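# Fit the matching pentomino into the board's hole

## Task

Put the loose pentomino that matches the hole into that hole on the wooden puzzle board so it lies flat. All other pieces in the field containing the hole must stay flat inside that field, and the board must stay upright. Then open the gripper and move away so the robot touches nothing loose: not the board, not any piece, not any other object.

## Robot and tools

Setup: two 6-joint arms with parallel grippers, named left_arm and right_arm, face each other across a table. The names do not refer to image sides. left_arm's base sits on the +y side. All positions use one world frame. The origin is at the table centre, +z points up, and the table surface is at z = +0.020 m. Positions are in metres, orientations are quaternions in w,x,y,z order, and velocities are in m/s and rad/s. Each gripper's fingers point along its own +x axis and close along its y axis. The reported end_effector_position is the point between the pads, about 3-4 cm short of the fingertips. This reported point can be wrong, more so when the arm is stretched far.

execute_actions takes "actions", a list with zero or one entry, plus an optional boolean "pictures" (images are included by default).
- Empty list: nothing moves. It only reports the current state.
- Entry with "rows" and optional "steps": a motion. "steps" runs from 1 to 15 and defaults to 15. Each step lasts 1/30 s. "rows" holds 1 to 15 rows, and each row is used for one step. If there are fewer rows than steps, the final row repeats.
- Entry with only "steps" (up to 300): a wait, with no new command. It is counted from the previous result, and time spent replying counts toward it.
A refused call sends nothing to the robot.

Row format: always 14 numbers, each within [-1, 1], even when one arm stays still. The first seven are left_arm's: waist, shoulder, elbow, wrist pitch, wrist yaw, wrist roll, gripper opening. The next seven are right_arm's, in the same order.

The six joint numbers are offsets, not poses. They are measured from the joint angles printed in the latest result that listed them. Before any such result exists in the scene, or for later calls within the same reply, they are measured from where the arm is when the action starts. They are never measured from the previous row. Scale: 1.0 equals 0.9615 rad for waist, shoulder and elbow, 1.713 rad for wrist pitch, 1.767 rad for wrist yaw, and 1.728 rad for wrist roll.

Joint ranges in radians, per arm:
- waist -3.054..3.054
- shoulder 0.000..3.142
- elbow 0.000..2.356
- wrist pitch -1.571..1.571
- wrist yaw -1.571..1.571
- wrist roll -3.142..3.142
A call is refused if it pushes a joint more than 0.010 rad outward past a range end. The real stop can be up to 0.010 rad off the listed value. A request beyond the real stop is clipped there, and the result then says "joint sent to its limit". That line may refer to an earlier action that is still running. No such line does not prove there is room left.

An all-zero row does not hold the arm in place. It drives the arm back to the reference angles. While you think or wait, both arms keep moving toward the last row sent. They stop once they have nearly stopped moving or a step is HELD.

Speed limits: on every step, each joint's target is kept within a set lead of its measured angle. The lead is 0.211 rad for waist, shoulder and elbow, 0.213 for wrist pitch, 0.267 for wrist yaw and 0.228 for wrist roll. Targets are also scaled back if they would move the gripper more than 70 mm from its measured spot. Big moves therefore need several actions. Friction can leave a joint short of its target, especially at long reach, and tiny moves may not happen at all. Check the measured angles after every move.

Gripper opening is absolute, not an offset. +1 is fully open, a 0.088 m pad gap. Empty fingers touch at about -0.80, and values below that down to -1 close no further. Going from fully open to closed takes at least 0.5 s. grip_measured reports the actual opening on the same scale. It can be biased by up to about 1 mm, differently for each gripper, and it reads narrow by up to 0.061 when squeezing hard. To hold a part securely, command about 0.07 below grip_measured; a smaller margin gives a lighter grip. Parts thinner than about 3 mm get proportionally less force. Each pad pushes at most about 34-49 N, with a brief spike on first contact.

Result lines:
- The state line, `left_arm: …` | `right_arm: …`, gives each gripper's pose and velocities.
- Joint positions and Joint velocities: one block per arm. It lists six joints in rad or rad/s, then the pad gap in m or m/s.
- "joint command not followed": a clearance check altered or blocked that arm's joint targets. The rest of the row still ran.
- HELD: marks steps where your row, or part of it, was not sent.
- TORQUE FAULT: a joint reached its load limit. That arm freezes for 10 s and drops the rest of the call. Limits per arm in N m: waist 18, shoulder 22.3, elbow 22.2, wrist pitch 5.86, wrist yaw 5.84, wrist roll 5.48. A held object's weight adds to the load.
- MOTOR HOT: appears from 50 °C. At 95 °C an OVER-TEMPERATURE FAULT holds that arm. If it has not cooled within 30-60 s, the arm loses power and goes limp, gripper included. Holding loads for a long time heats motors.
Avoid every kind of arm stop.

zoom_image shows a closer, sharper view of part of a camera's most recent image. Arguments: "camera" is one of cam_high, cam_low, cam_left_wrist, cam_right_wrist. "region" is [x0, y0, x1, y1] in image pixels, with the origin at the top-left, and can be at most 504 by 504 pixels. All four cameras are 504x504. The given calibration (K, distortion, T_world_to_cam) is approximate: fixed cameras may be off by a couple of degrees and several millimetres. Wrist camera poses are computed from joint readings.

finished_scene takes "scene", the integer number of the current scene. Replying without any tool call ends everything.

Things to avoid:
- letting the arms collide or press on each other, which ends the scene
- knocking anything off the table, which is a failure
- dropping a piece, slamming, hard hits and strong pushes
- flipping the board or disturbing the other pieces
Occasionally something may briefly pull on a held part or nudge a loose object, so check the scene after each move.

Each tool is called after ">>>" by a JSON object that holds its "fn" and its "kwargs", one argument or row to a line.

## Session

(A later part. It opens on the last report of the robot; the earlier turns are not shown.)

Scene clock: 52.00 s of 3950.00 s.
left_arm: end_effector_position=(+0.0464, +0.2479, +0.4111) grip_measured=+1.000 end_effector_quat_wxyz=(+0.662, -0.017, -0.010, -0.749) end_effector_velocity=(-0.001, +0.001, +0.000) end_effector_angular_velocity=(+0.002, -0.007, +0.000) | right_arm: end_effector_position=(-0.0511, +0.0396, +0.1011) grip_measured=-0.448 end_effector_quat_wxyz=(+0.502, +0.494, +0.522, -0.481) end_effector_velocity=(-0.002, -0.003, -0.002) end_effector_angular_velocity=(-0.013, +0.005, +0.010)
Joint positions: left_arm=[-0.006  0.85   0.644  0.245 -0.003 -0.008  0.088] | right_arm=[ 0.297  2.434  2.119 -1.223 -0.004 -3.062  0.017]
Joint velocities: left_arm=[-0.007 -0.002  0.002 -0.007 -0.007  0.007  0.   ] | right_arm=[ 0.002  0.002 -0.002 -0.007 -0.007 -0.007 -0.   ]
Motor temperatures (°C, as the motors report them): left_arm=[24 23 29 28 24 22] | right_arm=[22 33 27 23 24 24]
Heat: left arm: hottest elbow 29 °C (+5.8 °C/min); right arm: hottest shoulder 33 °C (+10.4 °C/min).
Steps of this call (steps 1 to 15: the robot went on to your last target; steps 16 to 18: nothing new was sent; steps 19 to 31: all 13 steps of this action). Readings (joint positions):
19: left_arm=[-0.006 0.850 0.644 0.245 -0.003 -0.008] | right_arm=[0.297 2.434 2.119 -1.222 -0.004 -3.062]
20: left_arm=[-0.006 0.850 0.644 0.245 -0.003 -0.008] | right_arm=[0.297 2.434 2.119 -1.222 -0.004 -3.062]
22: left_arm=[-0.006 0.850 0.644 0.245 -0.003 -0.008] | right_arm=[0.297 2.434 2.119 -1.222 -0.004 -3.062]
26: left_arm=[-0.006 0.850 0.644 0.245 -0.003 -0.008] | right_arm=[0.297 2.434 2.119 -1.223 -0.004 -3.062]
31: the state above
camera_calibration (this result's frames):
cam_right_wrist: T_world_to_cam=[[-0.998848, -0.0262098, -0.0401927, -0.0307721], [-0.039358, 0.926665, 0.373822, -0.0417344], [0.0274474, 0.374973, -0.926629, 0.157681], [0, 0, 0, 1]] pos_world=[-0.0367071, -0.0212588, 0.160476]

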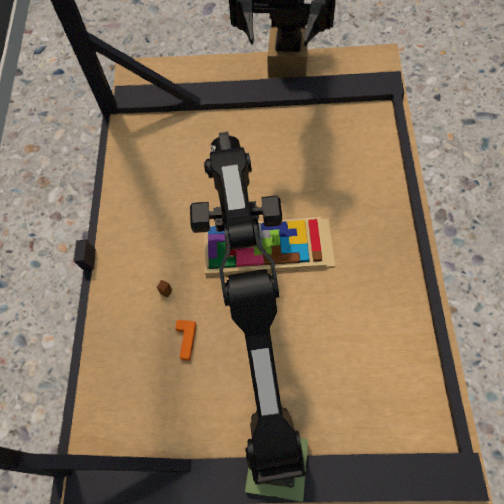

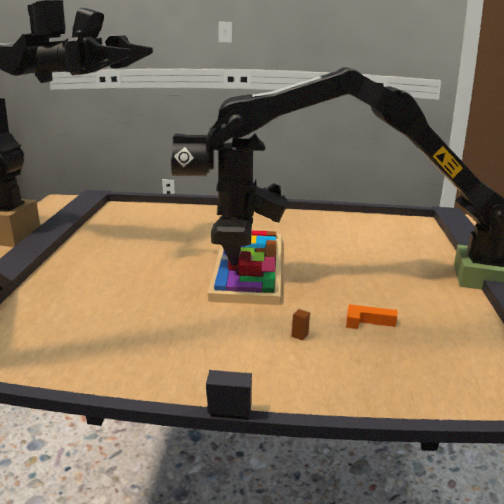

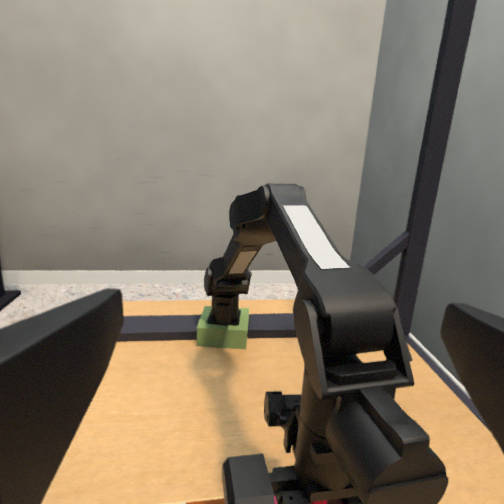

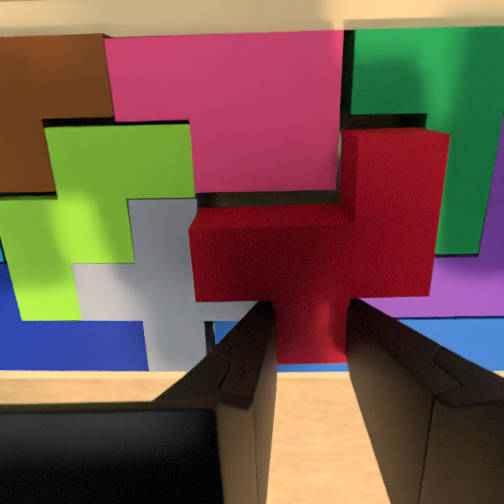

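>>> {"fn": "execute_actions", "kwargs": {
  "actions": [
    {"rows":[[0,0,0,0,0,0,1,0,0,0.008,-0.006,0,0,-0.52],[0,0,0,0,0,0,1,0,0,0.008,-0.006,0,0,-0.52],[0,0,0,0,0,0,1,0,0,0.008,-0.011,0,0,-0.52]],"steps":13}
  ]
}}

>>> {"fn": "zoom_image", "kwargs": {
  "camera": "cam_right_wrist",
  "region": [170, 100, 470, 400]
}}

Scene clock: 53.10 s of 3950.00 s.
left_arm: end_effector_position=(+0.0464, +0.2479, +0.4111) grip_measured=+1.000 end_effector_quat_wxyz=(+0.662, -0.017, -0.010, -0.749) end_effector_velocity=(+0.002, +0.000, +0.001) end_effector_angular_velocity=(-0.006, +0.008, +0.009) | right_arm: end_effector_position=(-0.0507, +0.0371, +0.1021) grip_measured=-0.448 end_effector_quat_wxyz=(+0.506, +0.491, +0.519, -0.484) end_effector_velocity=(+0.001, -0.006, -0.001) end_effector_angular_velocity=(-0.028, +0.004, +0.005)
Joint positions: left_arm=[-0.006  0.85   0.644  0.245 -0.003 -0.008  0.088] | right_arm=[ 0.297  2.434  2.124 -1.239 -0.004 -3.062  0.017]
Joint velocities: left_arm=[ 0.002 -0.002 -0.002  0.007 -0.007 -0.007  0.   ] | right_arm=[-0.002 -0.002 -0.007 -0.022 -0.007 -0.007 -0.   ]
Motor temperatures (°C, as the motors report them): left_arm=[24 23 29 28 24 22] | right_arm=[22 33 27 23 24 24]
Heat: left arm: hottest elbow 29 °C (+5.6 °C/min); right arm: hottest shoulder 33 °C (+10.2 °C/min).
Steps of this call (steps 1 to 15: the robot went on to your last target; steps 16 to 20: nothing new was sent; steps 21 to 33: all 13 steps of this action). Readings (joint positions):
21: left_arm=[-0.006 0.850 0.644 0.245 -0.003 -0.008] | right_arm=[0.297 2.434 2.119 -1.223 -0.004 -3.062]
22: left_arm=[-0.006 0.850 0.644 0.245 -0.003 -0.008] | right_arm=[0.297 2.434 2.120 -1.224 -0.004 -3.062]
24: left_arm=[-0.006 0.850 0.644 0.245 -0.003 -0.008] | right_arm=[0.297 2.434 2.122 -1.228 -0.004 -3.062]
28: left_arm=[-0.006 0.850 0.644 0.245 -0.003 -0.008] | right_arm=[0.297 2.434 2.124 -1.235 -0.004 -3.062]
33: the state above
camera_calibration (this result's frames):
cam_right_wrist: T_world_to_cam=[[-0.998784, -0.0267039, -0.0414442, -0.0303174], [-0.0399373, 0.931122, 0.362515, -0.0387522], [0.028909, 0.363729, -0.931056, 0.160487], [0, 0, 0, 1]] pos_world=[-0.0364678, -0.0231004, 0.162214]

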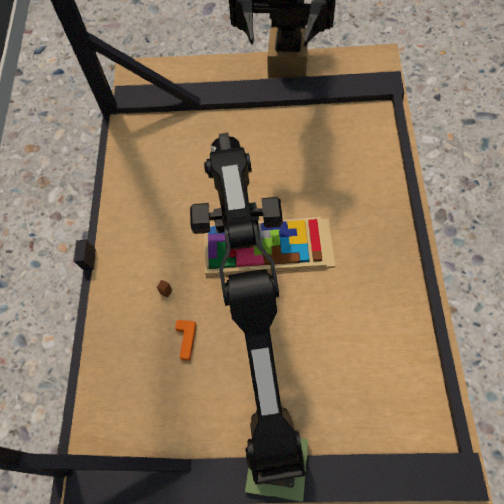

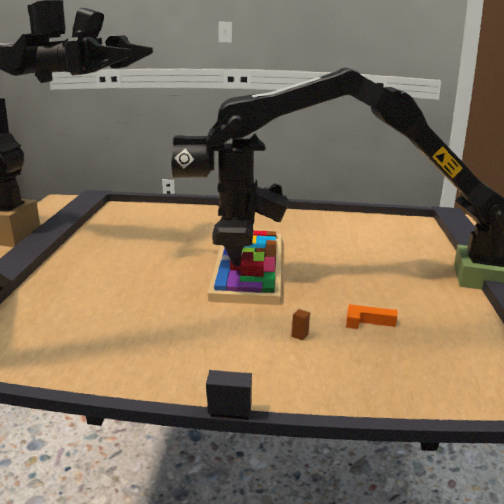

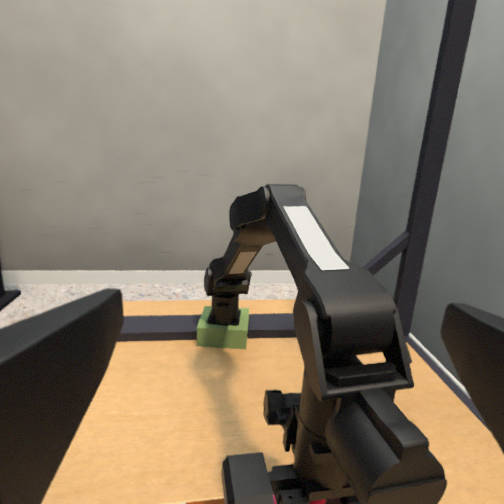

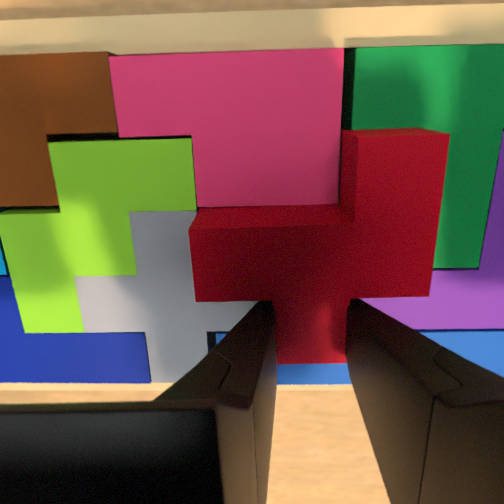

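Region (170, 100, 470, 400) of cam_right_wrist's 504x504 image, scaled by 1.680, with more detail than that image has.

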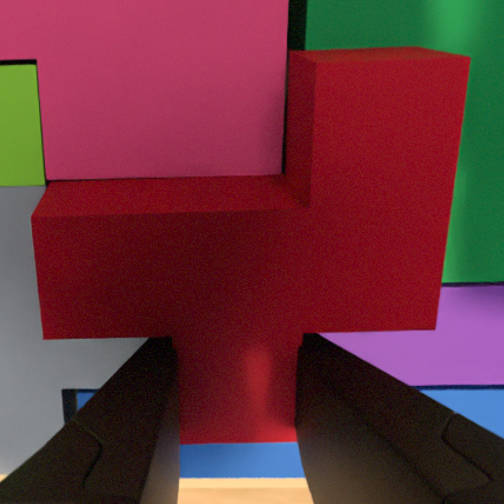

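>>> {"fn": "execute_actions", "kwargs": {
  "actions": [
    {"rows":[[0,0,0,0,0,0,1,0,0,0,0.005,0,0,-0.52]],"steps":10}
  ]
}}

>>> {"fn": "zoom_image", "kwargs": {
  "camera": "cam_right_wrist",
  "region": [170, 100, 470, 400]
}}

Scene clock: 53.83 s of 3950.00 s.
left_arm: end_effector_position=(+0.0464, +0.2479, +0.4111) grip_measured=+1.000 end_effector_quat_wxyz=(+0.662, -0.017, -0.010, -0.749) end_effector_velocity=(-0.001, +0.001, -0.002) end_effector_angular_velocity=(+0.008, +0.007, -0.000) | right_arm: end_effector_position=(-0.0509, +0.0383, +0.1021) grip_measured=-0.448 end_effector_quat_wxyz=(+0.504, +0.492, +0.520, -0.482) end_effector_velocity=(+0.000, -0.002, +0.000) end_effector_angular_velocity=(-0.008, +0.006, +0.020)
Joint positions: left_arm=[-0.006  0.85   0.644  0.245 -0.003 -0.008  0.088] | right_arm=[ 0.297  2.434  2.124 -1.234 -0.004 -3.062  0.017]
Joint velocities: left_arm=[-0.007 -0.002 -0.002 -0.007 -0.007 -0.007  0.   ] | right_arm=[-0.002 -0.002 -0.002 -0.007 -0.007 -0.022 -0.   ]
Motor temperatures (°C, as the motors report them): left_arm=[24 23 29 28 24 22] | right_arm=[22 34 27 23 24 24]
Heat: left arm: hottest elbow 29 °C (+5.6 °C/min); right arm: hottest shoulder 34 °C (+11.1 °C/min).
Steps of this call (steps 1 to 12: the robot went on to your last target; steps 13 to 22: all 10 steps of this action). Readings (joint positions):
13: left_arm=[-0.006 0.850 0.644 0.245 -0.003 -0.008] | right_arm=[0.297 2.434 2.124 -1.240 -0.004 -3.062]
14: left_arm=[-0.006 0.850 0.644 0.245 -0.003 -0.008] | right_arm=[0.297 2.434 2.124 -1.239 -0.004 -3.062]
16: left_arm=[-0.006 0.850 0.644 0.245 -0.003 -0.008] | right_arm=[0.297 2.434 2.124 -1.236 -0.004 -3.062]
20: left_arm=[-0.006 0.850 0.644 0.245 -0.003 -0.008] | right_arm=[0.297 2.434 2.124 -1.234 -0.004 -3.062]
22: the state above
camera_calibration (this result's frames):
cam_right_wrist: T_world_to_cam=[[-0.998814, -0.0264704, -0.0408583, -0.0305142], [-0.039668, 0.92905, 0.367822, -0.040371], [0.028223, 0.369006, -0.928998, 0.159622], [0, 0, 0, 1]] pos_world=[-0.0365845, -0.0222027, 0.161891]

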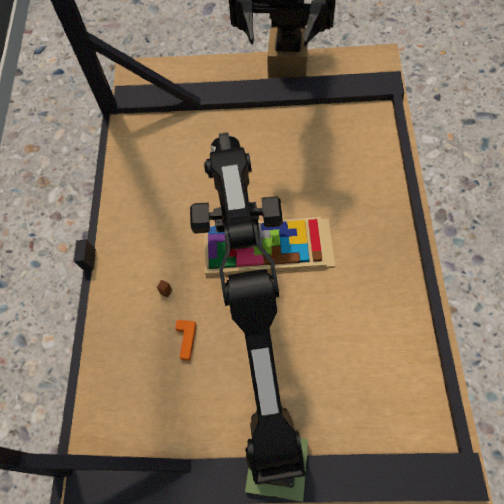

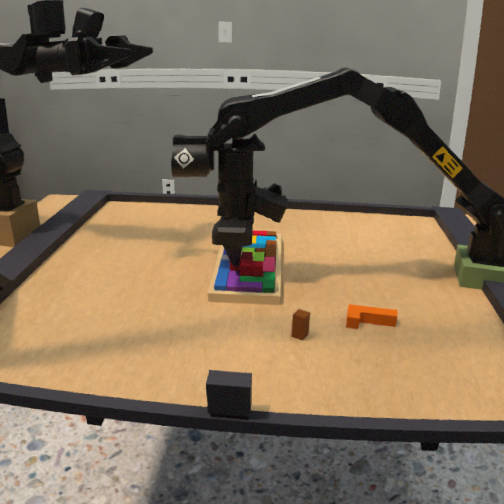

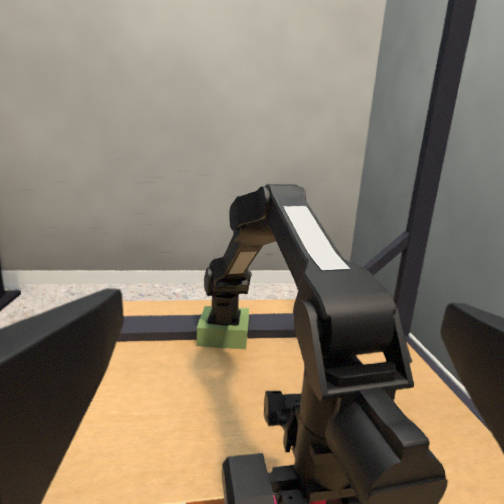

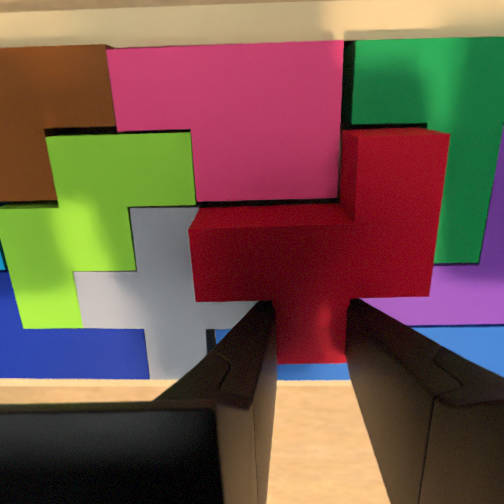

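Region (170, 100, 470, 400) of cam_right_wrist's 504x504 image, scaled by 1.680, with more detail than that image has.

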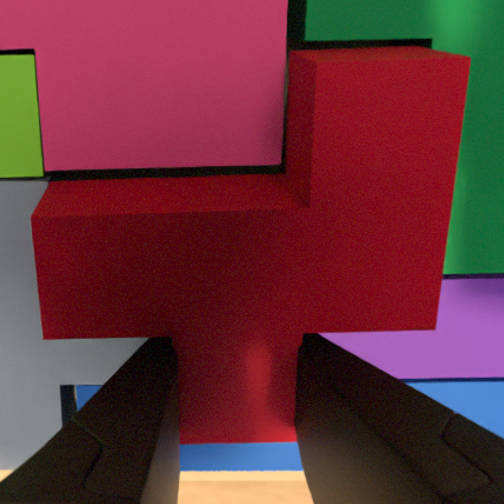

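>>> {"fn": "execute_actions", "kwargs": {
  "actions": [
    {"rows":[[0,0,0,0,0,0,1,0,0.01,0,0,0,0,-0.52],[0,0,0,0,0,0,1,0,0.01,0,0,0,0,-0.52],[0,0,0,0,0,0,1,0,0.015,0,0,0,0,-0.52],[0,0,0,0,0,0,1,0,0.015,0,0,0,0,-0.52],[0,0,0,0,0,0,1,0,0.021,0,0,0,0,-0.52]],"steps":14}
  ]
}}

>>> {"fn": "zoom_image", "kwargs": {
  "camera": "cam_low",
  "region": [220, 240, 290, 300]
}}

Scene clock: 55.00 s of 3950.00 s.
left_arm: end_effector_position=(+0.0464, +0.2479, +0.4111) grip_measured=+1.000 end_effector_quat_wxyz=(+0.662, -0.017, -0.010, -0.749) end_effector_velocity=(+0.000, +0.000, +0.000) end_effector_angular_velocity=(+0.005, +0.022, +0.004) | right_arm: end_effector_position=(-0.0509, +0.0384, +0.1021) grip_measured=-0.448 end_effector_quat_wxyz=(+0.504, +0.492, +0.521, -0.482) end_effector_velocity=(+0.001, -0.003, -0.003) end_effector_angular_velocity=(-0.018, +0.005, +0.005)
Joint positions: left_arm=[-0.006  0.85   0.644  0.245 -0.003 -0.008  0.088] | right_arm=[ 0.297  2.434  2.124 -1.233 -0.004 -3.062  0.017]
Joint velocities: left_arm=[-0.002 -0.002  0.002 -0.007 -0.007 -0.022  0.   ] | right_arm=[-0.002  0.002 -0.007 -0.007 -0.007 -0.007 -0.   ]
Motor temperatures (°C, as the motors report them): left_arm=[24 23 29 29 24 22] | right_arm=[22 34 27 23 24 24]
Heat: left arm: hottest elbow 29 °C (+5.5 °C/min); right arm: hottest shoulder 34 °C (+10.9 °C/min).
Steps of this call (steps 1 to 15: the robot went on to your last target; steps 16 to 21: nothing new was sent; steps 22 to 35: all 14 steps of this action). Readings (joint positions):
22: left_arm=[-0.006 0.850 0.644 0.245 -0.003 -0.008] | right_arm=[0.297 2.434 2.124 -1.233 -0.004 -3.062]
23: left_arm=[-0.006 0.850 0.644 0.245 -0.003 -0.008] | right_arm=[0.297 2.434 2.124 -1.233 -0.004 -3.062]
25: left_arm=[-0.006 0.850 0.644 0.245 -0.003 -0.008] | right_arm=[0.297 2.434 2.124 -1.233 -0.004 -3.062]
29: left_arm=[-0.006 0.850 0.644 0.245 -0.003 -0.008] | right_arm=[0.297 2.434 2.124 -1.233 -0.004 -3.062]
35: the state above
camera_calibration (this result's frames):
cam_right_wrist: T_world_to_cam=[[-0.998816, -0.026455, -0.0408192, -0.0305273], [-0.0396499, 0.928911, 0.368175, -0.0404788], [0.0281773, 0.369358, -0.92886, 0.159564], [0, 0, 0, 1]] pos_world=[-0.0365922, -0.0221428, 0.16187]

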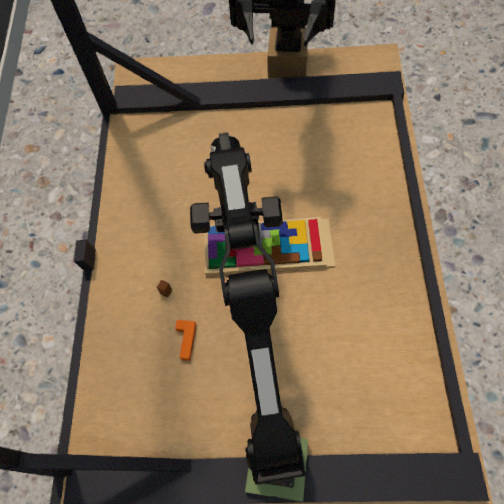

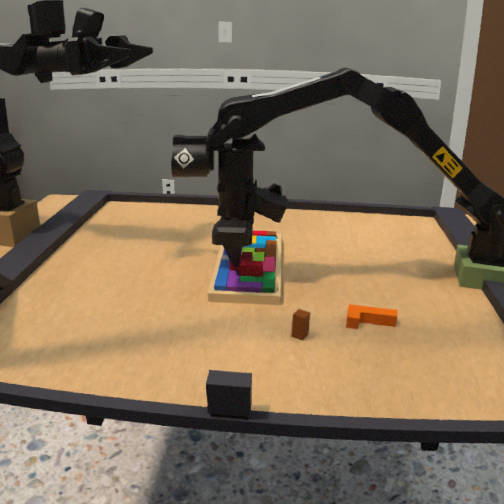

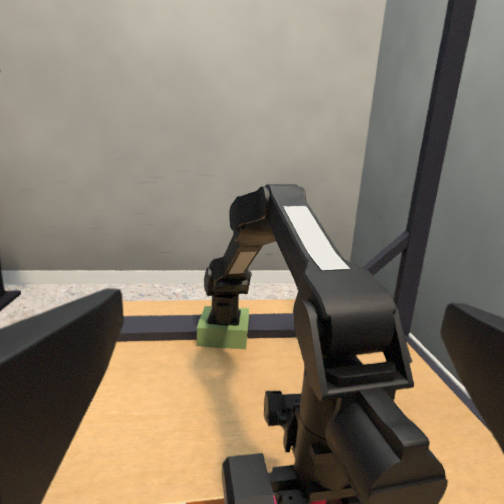

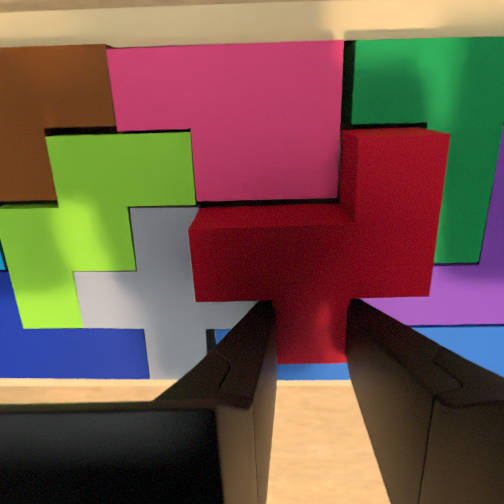

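Region (220, 240, 290, 300) of cam_low's 504x504 image, scaled by 7.200, with more detail than that image has; it fills the top 432 rows of this view, and the rest is white.

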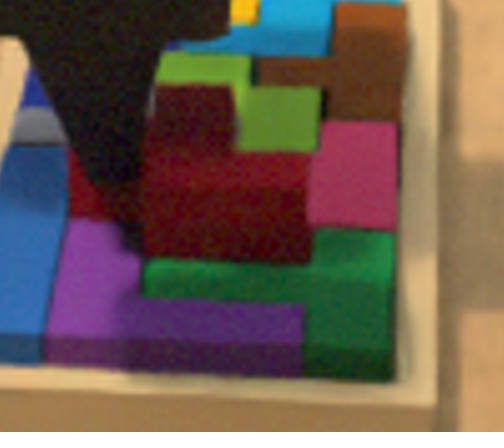

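>>> {"fn": "execute_actions", "kwargs": {
  "actions": [
    {"rows":[[0,0,0,0,0,0,1,0,0.022,0,0,0,0,-0.52],[0,0,0,0,0,0,1,0,0.022,0,0,0,0,-0.52],[0,0,0,0,0,0,1,0,0.027,0,0,0,0,-0.52],[0,0,0,0,0,0,1,0,0.027,0,0,0,0,-0.52],[0,0,0,0,0,0,1,0,0.033,0,0,0,0,-0.52]],"steps":15}
  ]
}}

>>> {"fn": "zoom_image", "kwargs": {
  "camera": "cam_low",
  "region": [220, 240, 290, 300]
}}

Scene clock: 56.00 s of 3950.00 s.
left_arm: end_effector_position=(+0.0464, +0.2479, +0.4111) grip_measured=+1.000 end_effector_quat_wxyz=(+0.662, -0.017, -0.010, -0.749) end_effector_velocity=(+0.000, +0.000, -0.002) end_effector_angular_velocity=(+0.008, +0.007, +0.005) | right_arm: end_effector_position=(-0.0508, +0.0378, +0.0979) grip_measured=-0.448 end_effector_quat_wxyz=(+0.506, +0.490, +0.518, -0.484) end_effector_velocity=(+0.002, +0.003, +0.002) end_effector_angular_velocity=(+0.011, +0.008, +0.015)
Joint positions: left_arm=[-0.006  0.85   0.644  0.245 -0.003 -0.008  0.088] | right_arm=[ 0.297  2.443  2.124 -1.233 -0.004 -3.062  0.017]
Joint velocities: left_arm=[-0.002 -0.002 -0.002 -0.007 -0.007 -0.007  0.   ] | right_arm=[-0.007 -0.002  0.002  0.007 -0.007 -0.022 -0.   ]
Motor temperatures (°C, as the motors report them): left_arm=[24 23 29 29 24 22] | right_arm=[22 34 27 23 24 24]
Heat: left arm: hottest elbow 29 °C (+5.4 °C/min); right arm: hottest shoulder 34 °C (+10.7 °C/min).
Steps of this call (steps 1 to 15: the robot went on to your last target; steps 16 to 30: all 15 steps of this action). Readings (joint positions):
16: left_arm=[-0.006 0.850 0.644 0.245 -0.003 -0.008] | right_arm=[0.297 2.434 2.124 -1.233 -0.004 -3.062]
17: left_arm=[-0.006 0.850 0.644 0.245 -0.003 -0.008] | right_arm=[0.297 2.434 2.124 -1.233 -0.004 -3.062]
19: left_arm=[-0.006 0.850 0.644 0.245 -0.003 -0.008] | right_arm=[0.297 2.434 2.124 -1.233 -0.004 -3.062]
23: left_arm=[-0.006 0.850 0.644 0.245 -0.003 -0.008] | right_arm=[0.297 2.438 2.124 -1.233 -0.004 -3.062]
30: the state above
camera_calibration (this result's frames):
cam_right_wrist: T_world_to_cam=[[-0.998768, -0.0268298, -0.0417561, -0.0305278], [-0.0400794, 0.932215, 0.359679, -0.0376878], [0.0292755, 0.36091, -0.932141, 0.156587], [0, 0, 0, 1]] pos_world=[-0.0365849, -0.0221996, 0.158242]

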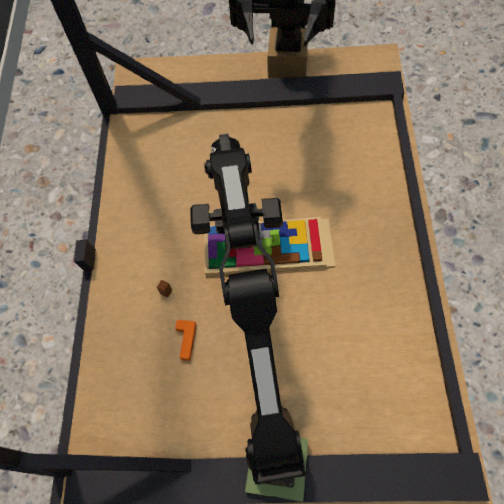

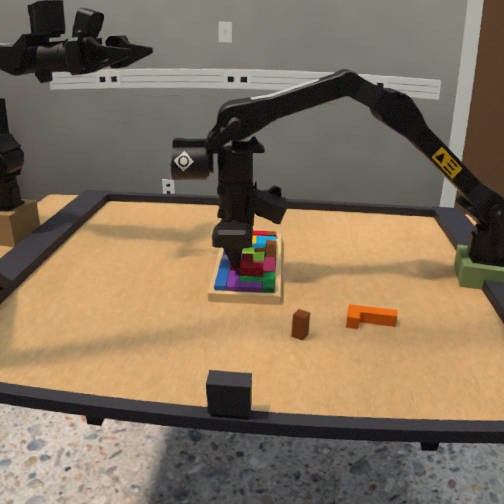

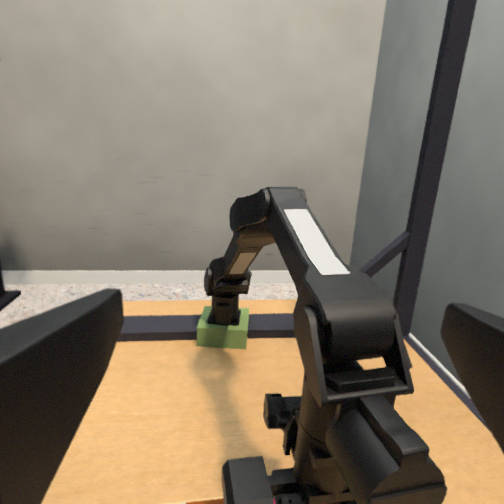

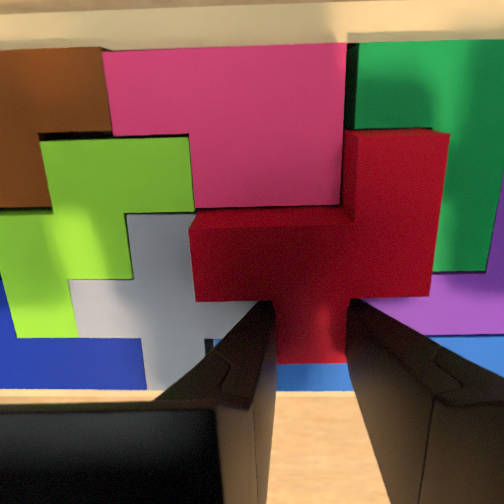

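Region (220, 240, 290, 300) of cam_low's 504x504 image, scaled by 7.200, with more detail than that image has; it fills the top 432 rows of this view, and the rest is white.

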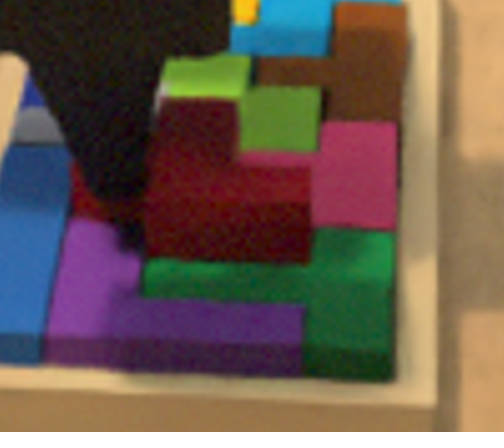

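It went in ~3 mm (side face shrank). Continue.

>>> {"fn": "execute_actions", "kwargs": {
  "actions": [
    {"rows":[[0,0,0,0,0,0,1,0,0.015,0,0,0,0,-0.52],[0,0,0,0,0,0,1,0,0.015,0,0,0,0,-0.52],[0,0,0,0,0,0,1,0,0.02,0,0,0,0,-0.52],[0,0,0,0,0,0,1,0,0.02,0,0,0,0,-0.52],[0,0,0,0,0,0,1,0,0.024,0.002,0.002,0,0,-0.52]],"steps":15}
  ]
}}

>>> {"fn": "zoom_image", "kwargs": {
  "camera": "cam_low",
  "region": [220, 240, 290, 300]
}}

Scene clock: 56.97 s of 3950.00 s.
left_arm: end_effector_position=(+0.0464, +0.2479, +0.4111) grip_measured=+1.000 end_effector_quat_wxyz=(+0.662, -0.017, -0.010, -0.749) end_effector_velocity=(+0.000, +0.001, +0.001) end_effector_angular_velocity=(-0.006, +0.008, +0.005) | right_arm: end_effector_position=(-0.0509, +0.0381, +0.0980) grip_measured=-0.448 end_effector_quat_wxyz=(+0.506, +0.491, +0.518, -0.484) end_effector_velocity=(+0.000, -0.002, +0.003) end_effector_angular_velocity=(-0.003, +0.007, +0.020)
Joint positions: left_arm=[-0.006  0.85   0.644  0.245 -0.003 -0.008  0.088] | right_arm=[ 0.297  2.443  2.124 -1.232 -0.004 -3.062  0.017]
Joint velocities: left_arm=[-0.002 -0.002 -0.002  0.007 -0.007 -0.007  0.   ] | right_arm=[-0.002 -0.007 -0.002 -0.007 -0.007 -0.022 -0.   ]
Motor temperatures (°C, as the motors report them): left_arm=[24 23 29 29 24 22] | right_arm=[22 34 27 23 24 24]
Heat: left arm: hottest elbow 29 °C (+5.3 °C/min); right arm: hottest shoulder 34 °C (+10.5 °C/min).
Steps of this call (steps 1 to 14: the robot went on to your last target; steps 15 to 29: all 15 steps of this action). Readings (joint positions):
15: left_arm=[-0.006 0.850 0.644 0.245 -0.003 -0.008] | right_arm=[0.297 2.443 2.124 -1.233 -0.004 -3.062]
16: left_arm=[-0.006 0.850 0.644 0.245 -0.003 -0.008] | right_arm=[0.297 2.443 2.124 -1.233 -0.004 -3.062]
18: left_arm=[-0.006 0.850 0.644 0.245 -0.003 -0.008] | right_arm=[0.297 2.443 2.124 -1.233 -0.004 -3.062]
22: left_arm=[-0.006 0.850 0.644 0.245 -0.003 -0.008] | right_arm=[0.297 2.443 2.124 -1.233 -0.004 -3.062]
29: the state above
camera_calibration (this result's frames):
cam_right_wrist: T_world_to_cam=[[-0.998776, -0.0267668, -0.0416002, -0.0305797], [-0.0400085, 0.931669, 0.361098, -0.0381141], [0.0290922, 0.36232, -0.9316, 0.156359], [0, 0, 0, 1]] pos_world=[-0.0366159, -0.0219606, 0.158154]

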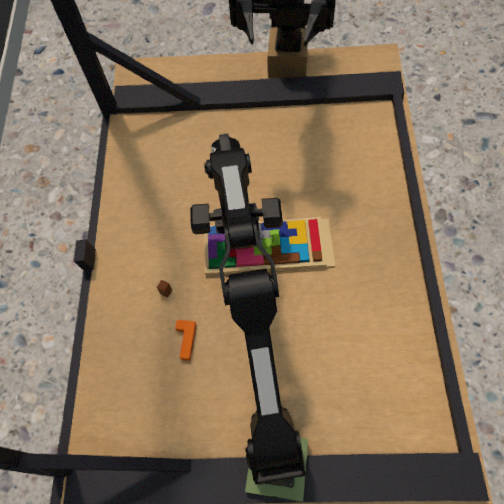

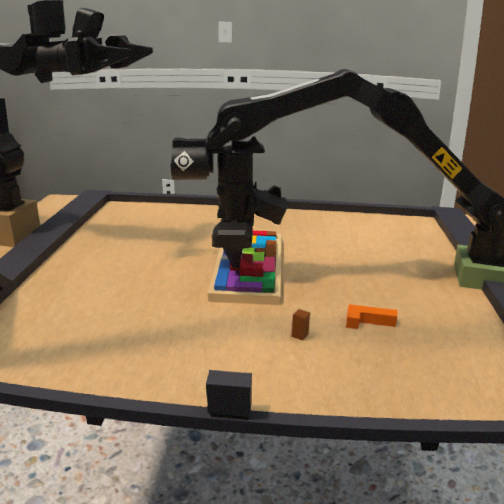

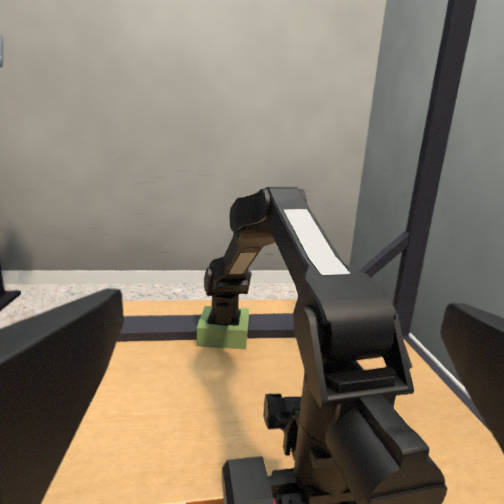

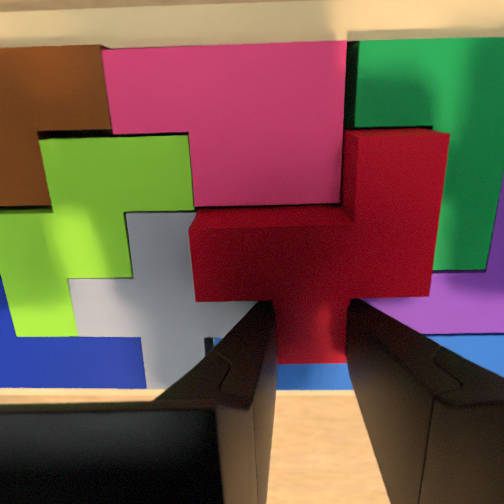

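Region (220, 240, 290, 300) of cam_low's 504x504 image, scaled by 7.200, with more detail than that image has; it fills the top 432 rows of this view, and the rest is white.

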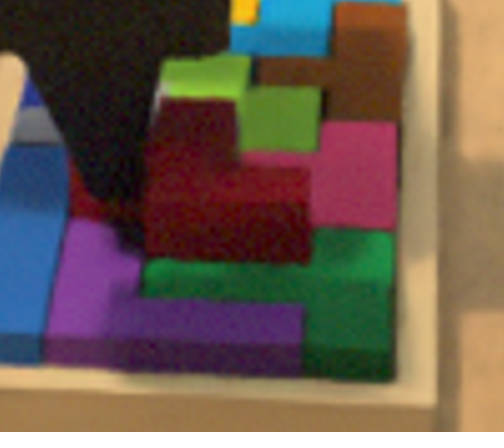

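>>> {"fn": "execute_actions", "kwargs": {
  "actions": [
    {"rows":[[0,0,0,0,0,0,1,0,0.031,0,0,0,0,-0.52]],"steps":12}
  ]
}}

>>> {"fn": "zoom_image", "kwargs": {
  "camera": "cam_low",
  "region": [220, 240, 290, 300]
}}

Scene clock: 57.83 s of 3950.00 s.
left_arm: end_effector_position=(+0.0464, +0.2479, +0.4111) grip_measured=+1.000 end_effector_quat_wxyz=(+0.662, -0.017, -0.010, -0.749) end_effector_velocity=(+0.000, +0.000, -0.002) end_effector_angular_velocity=(+0.006, -0.008, +0.005) | right_arm: end_effector_position=(-0.0508, +0.0377, +0.0950) grip_measured=-0.448 end_effector_quat_wxyz=(+0.508, +0.489, +0.517, -0.485) end_effector_velocity=(+0.002, +0.002, -0.000) end_effector_angular_velocity=(+0.006, +0.008, +0.015)
Joint positions: left_arm=[-0.006  0.85   0.644  0.245 -0.003 -0.008  0.088] | right_arm=[ 0.297  2.45   2.124 -1.231 -0.004 -3.062  0.017]
Joint velocities: left_arm=[-0.002 -0.002 -0.002 -0.007 -0.007  0.007  0.   ] | right_arm=[-0.007  0.002  0.002  0.007 -0.007 -0.022 -0.   ]
Motor temperatures (°C, as the motors report them): left_arm=[24 23 29 29 24 22] | right_arm=[22 34 27 23 24 24]
Heat: left arm: hottest elbow 29 °C (+5.2 °C/min); right arm: hottest shoulder 34 °C (+10.4 °C/min).
Steps of this call (steps 1 to 14: the robot went on to your last target; steps 15 to 26: all 12 steps of this action). Readings (joint positions):
15: left_arm=[-0.006 0.850 0.644 0.245 -0.003 -0.008] | right_arm=[0.297 2.443 2.124 -1.231 -0.004 -3.062]
16: left_arm=[-0.006 0.850 0.644 0.245 -0.003 -0.008] | right_arm=[0.297 2.444 2.124 -1.231 -0.004 -3.062]
18: left_arm=[-0.006 0.850 0.644 0.245 -0.003 -0.008] | right_arm=[0.297 2.446 2.124 -1.231 -0.004 -3.062]
22: left_arm=[-0.006 0.850 0.644 0.245 -0.003 -0.008] | right_arm=[0.297 2.450 2.124 -1.231 -0.004 -3.062]
26: the state above
camera_calibration (this result's frames):
cam_right_wrist: T_world_to_cam=[[-0.998743, -0.0270204, -0.0422232, -0.0305949], [-0.0402903, 0.933838, 0.35542, -0.0362561], [0.029826, 0.356675, -0.933752, 0.154181], [0, 0, 0, 1]] pos_world=[-0.0366158, -0.0219617, 0.155561]

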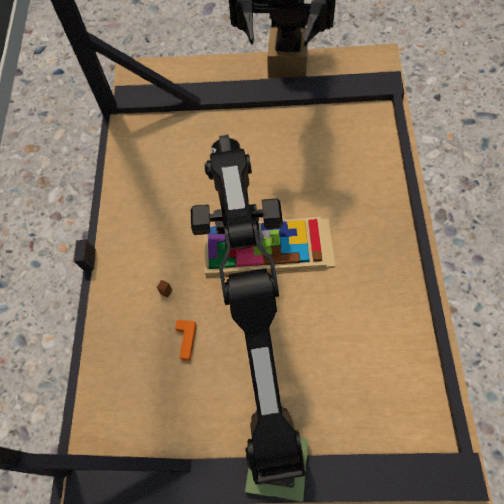

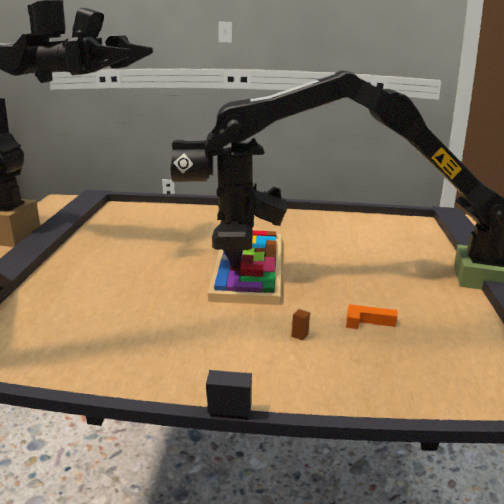

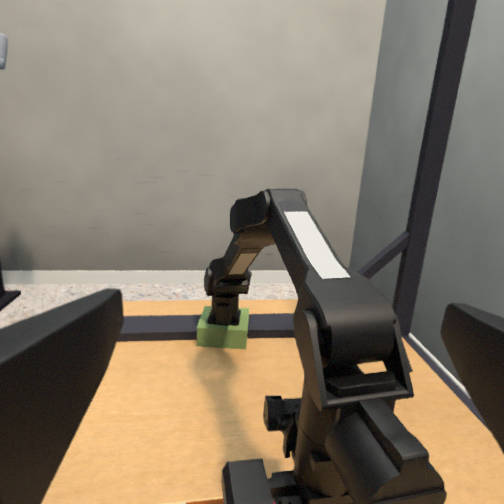

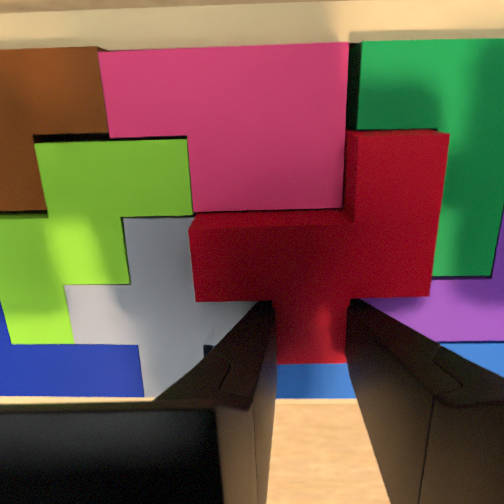

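Region (220, 240, 290, 300) of cam_low's 504x504 image, scaled by 7.200, with more detail than that image has; it fills the top 432 rows of this view, and the rest is white.

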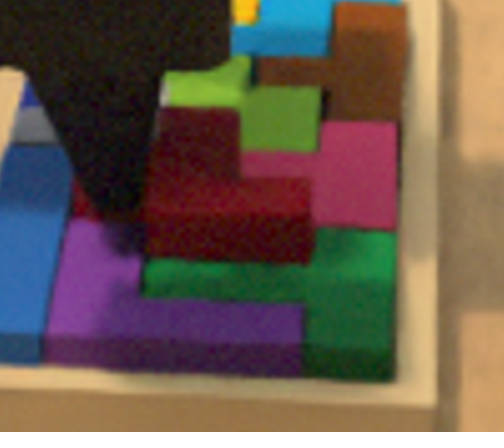

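>>> {"fn": "execute_actions", "kwargs": {
  "actions": [
    {"rows":[[0,0,0,0,0,0,1,0,0,0,0,0,0,-0.2]],"steps":12}
  ]
}}

>>> {"fn": "zoom_image", "kwargs": {
  "camera": "cam_low",
  "region": [220, 240, 290, 300]
}}

Scene clock: 58.60 s of 3950.00 s.
left_arm: end_effector_position=(+0.0464, +0.2479, +0.4111) grip_measured=+1.000 end_effector_quat_wxyz=(+0.662, -0.017, -0.010, -0.749) end_effector_velocity=(+0.000, +0.000, +0.000) end_effector_angular_velocity=(+0.003, +0.007, +0.005) | right_arm: end_effector_position=(-0.0508, +0.0377, +0.0950) grip_measured=-0.213 end_effector_quat_wxyz=(+0.508, +0.489, +0.517, -0.485) end_effector_velocity=(-0.002, -0.002, +0.000) end_effector_angular_velocity=(-0.010, +0.021, +0.005)
Joint positions: left_arm=[-0.006  0.85   0.644  0.245 -0.003 -0.008  0.088] | right_arm=[ 0.297  2.45   2.124 -1.231 -0.004 -3.062  0.029]
Joint velocities: left_arm=[-0.002 -0.002  0.002 -0.007 -0.007 -0.007  0.   ] | right_arm=[-0.002 -0.002 -0.002 -0.007 -0.022 -0.007  0.004]
Motor temperatures (°C, as the motors report them): left_arm=[24 23 29 29 24 22] | right_arm=[22 34 27 23 24 24]
Heat: left arm: hottest elbow 29 °C (+5.1 °C/min); right arm: hottest shoulder 34 °C (+10.2 °C/min).
Steps of this call (steps 1 to 11: the robot went on to your last target; steps 12 to 23: all 12 steps of this action). Readings (joint positions):
12: left_arm=[-0.006 0.850 0.644 0.245 -0.003 -0.008] | right_arm=[0.297 2.450 2.124 -1.231 -0.004 -3.062]
13: left_arm=[-0.006 0.850 0.644 0.245 -0.003 -0.008] | right_arm=[0.297 2.450 2.124 -1.231 -0.004 -3.062]
15: left_arm=[-0.006 0.850 0.644 0.245 -0.003 -0.008] | right_arm=[0.297 2.450 2.124 -1.231 -0.004 -3.062]
19: left_arm=[-0.006 0.850 0.644 0.245 -0.003 -0.008] | right_arm=[0.297 2.450 2.124 -1.231 -0.004 -3.062]
23: the state above
camera_calibration (this result's frames):
cam_right_wrist: T_world_to_cam=[[-0.998743, -0.0270204, -0.0422232, -0.0305949], [-0.0402903, 0.933838, 0.35542, -0.0362561], [0.029826, 0.356675, -0.933752, 0.154181], [0, 0, 0, 1]] pos_world=[-0.0366158, -0.0219617, 0.155561]

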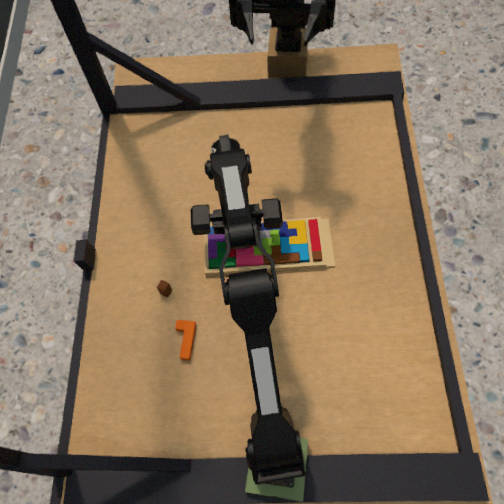

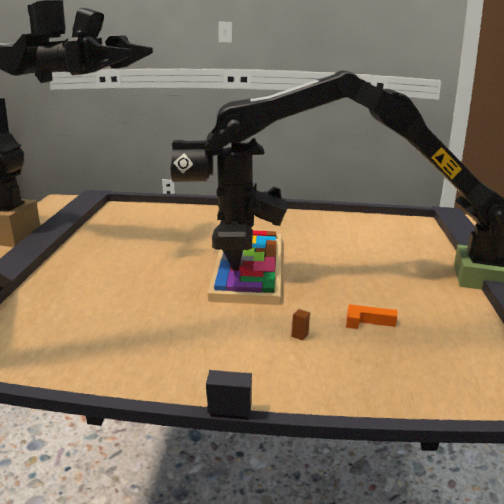

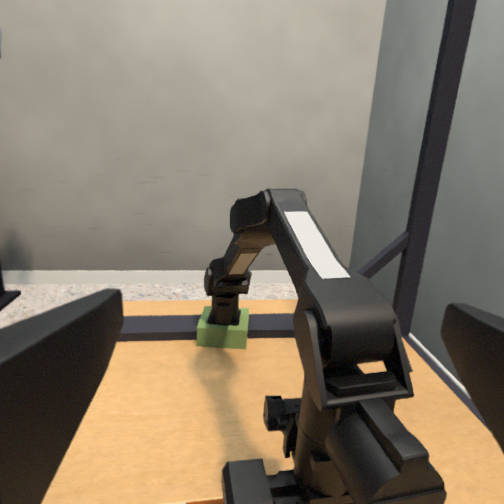

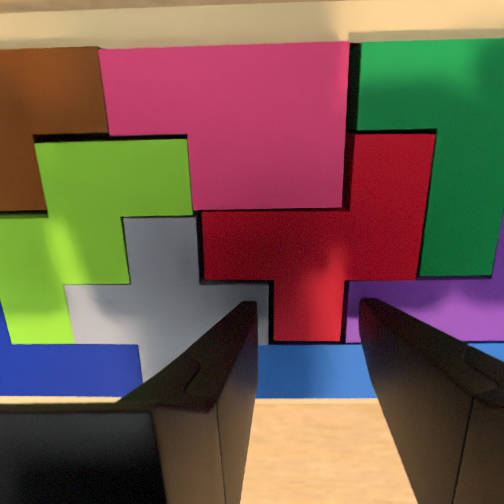

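Region (220, 240, 290, 300) of cam_low's 504x504 image, scaled by 7.200, with more detail than that image has; it fills the top 432 rows of this view, and the rest is white.

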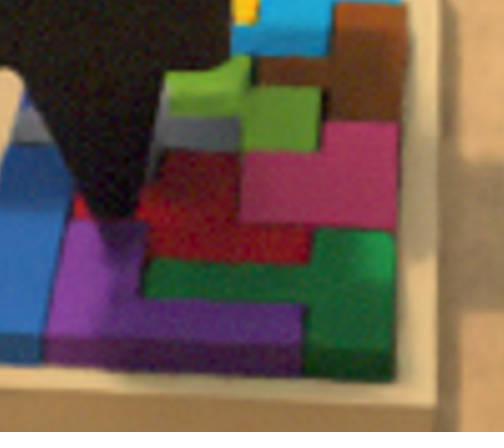

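Dropped in flat. Lift away.

>>> {"fn": "execute_actions", "kwargs": {
  "actions": [
    {"rows":[[0,0,0,0,0,0,1,0,-0.05,0,0,0,0,-0.2],[0,0,0,0,0,0,1,0,-0.1,0,0,0,0,-0.2],[0,0,0,0,0,0,1,0,-0.15,0,0,0,0,-0.2],[0,0,0,0,0,0,1,0,-0.22,0,0,0,0,-0.2]]}
  ]
}}

>>> {"fn": "zoom_image", "kwargs": {
  "camera": "cam_low",
  "region": [200, 220, 300, 310]
}}

Scene clock: 59.73 s of 3950.00 s.
left_arm: end_effector_position=(+0.0464, +0.2479, +0.4111) grip_measured=+1.000 end_effector_quat_wxyz=(+0.662, -0.017, -0.010, -0.749) end_effector_velocity=(+0.000, +0.000, -0.002) end_effector_angular_velocity=(+0.008, +0.007, +0.005) | right_arm: end_effector_position=(-0.0516, +0.0439, +0.1974) grip_measured=-0.202 end_effector_quat_wxyz=(+0.442, +0.536, +0.575, -0.432) end_effector_velocity=(+0.001, -0.009, -0.007) end_effector_angular_velocity=(-0.041, -0.007, +0.035)
Joint positions: left_arm=[-0.006  0.85   0.644  0.245 -0.003 -0.008  0.088] | right_arm=[ 0.297  2.233  2.132 -1.231 -0.004 -3.062  0.029]
Joint velocities: left_arm=[-0.002 -0.002 -0.002 -0.007 -0.007 -0.007  0.   ] | right_arm=[-0.002 -0.002 -0.022 -0.022 -0.007 -0.037 -0.   ]
Motor temperatures (°C, as the motors report them): left_arm=[24 23 29 29 24 22] | right_arm=[22 34 27 23 24 24]
Heat: left arm: hottest elbow 29 °C (+5.0 °C/min); right arm: hottest shoulder 34 °C (+10.0 °C/min).
Steps of this call (steps 1 to 15: the robot went on to your last target; steps 16 to 19: nothing new was sent; steps 20 to 34: all 15 steps of this action). Readings (joint positions):
20: left_arm=[-0.006 0.850 0.644 0.245 -0.003 -0.008] | right_arm=[0.297 2.448 2.124 -1.231 -0.004 -3.062]
21: left_arm=[-0.006 0.850 0.644 0.245 -0.003 -0.008] | right_arm=[0.297 2.442 2.124 -1.231 -0.004 -3.062]
23: left_arm=[-0.006 0.850 0.644 0.245 -0.003 -0.008] | right_arm=[0.297 2.414 2.121 -1.231 -0.004 -3.062]
27: left_arm=[-0.006 0.850 0.644 0.245 -0.003 -0.008] | right_arm=[0.297 2.306 2.121 -1.231 -0.004 -3.062]
34: the state above
camera_calibration (this result's frames):
cam_right_wrist: T_world_to_cam=[[-0.999626, -0.0202257, -0.0184061, -0.0319509], [-0.0270379, 0.831887, 0.554286, -0.11254], [0.004101, 0.554576, -0.832123, 0.217541], [0, 0, 0, 1]] pos_world=[-0.0358739, -0.027669, 0.242812]

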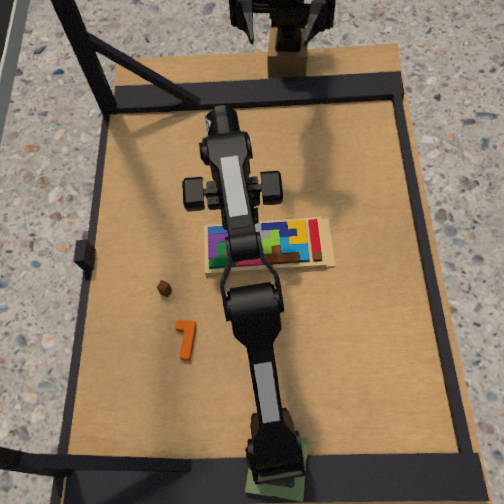

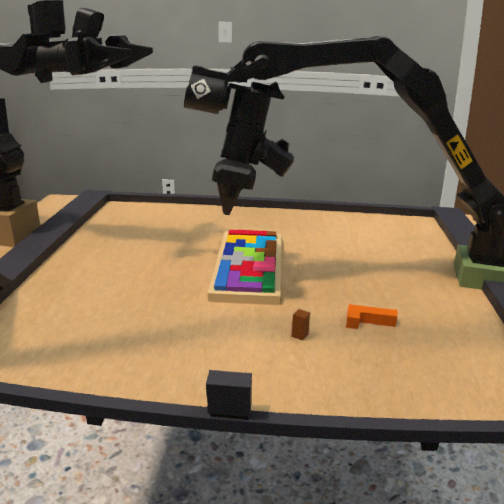

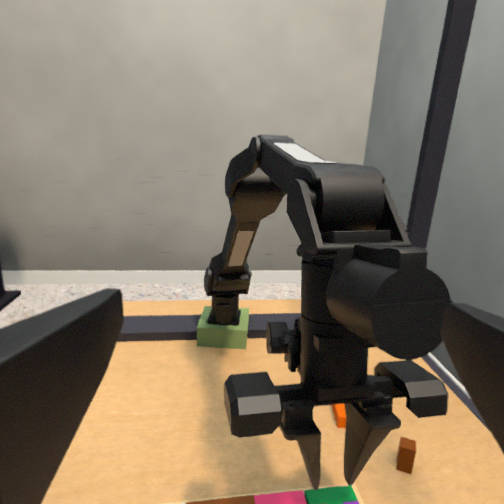

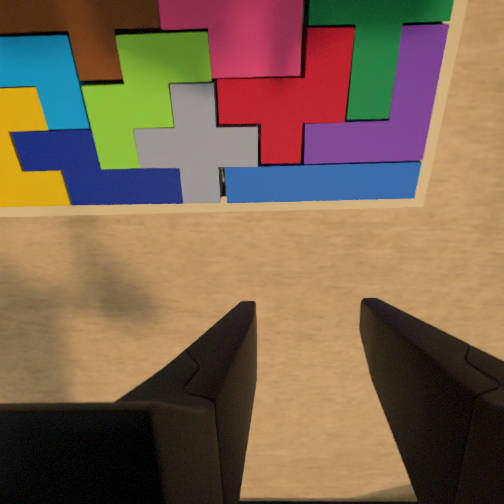

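Region (200, 220, 300, 310) of cam_low's 504x504 image, scaled by 5.040, with more detail than that image has; it fills the top 454 rows of this view, and the rest is white.

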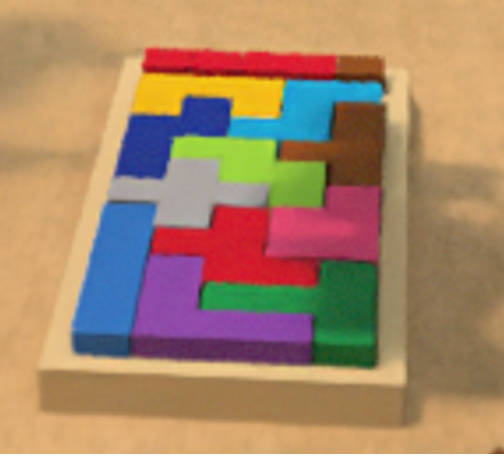

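>>> {"fn": "finished_scene", "kwargs": {
  "scene": 1
}}

The scene is finished: the task was done.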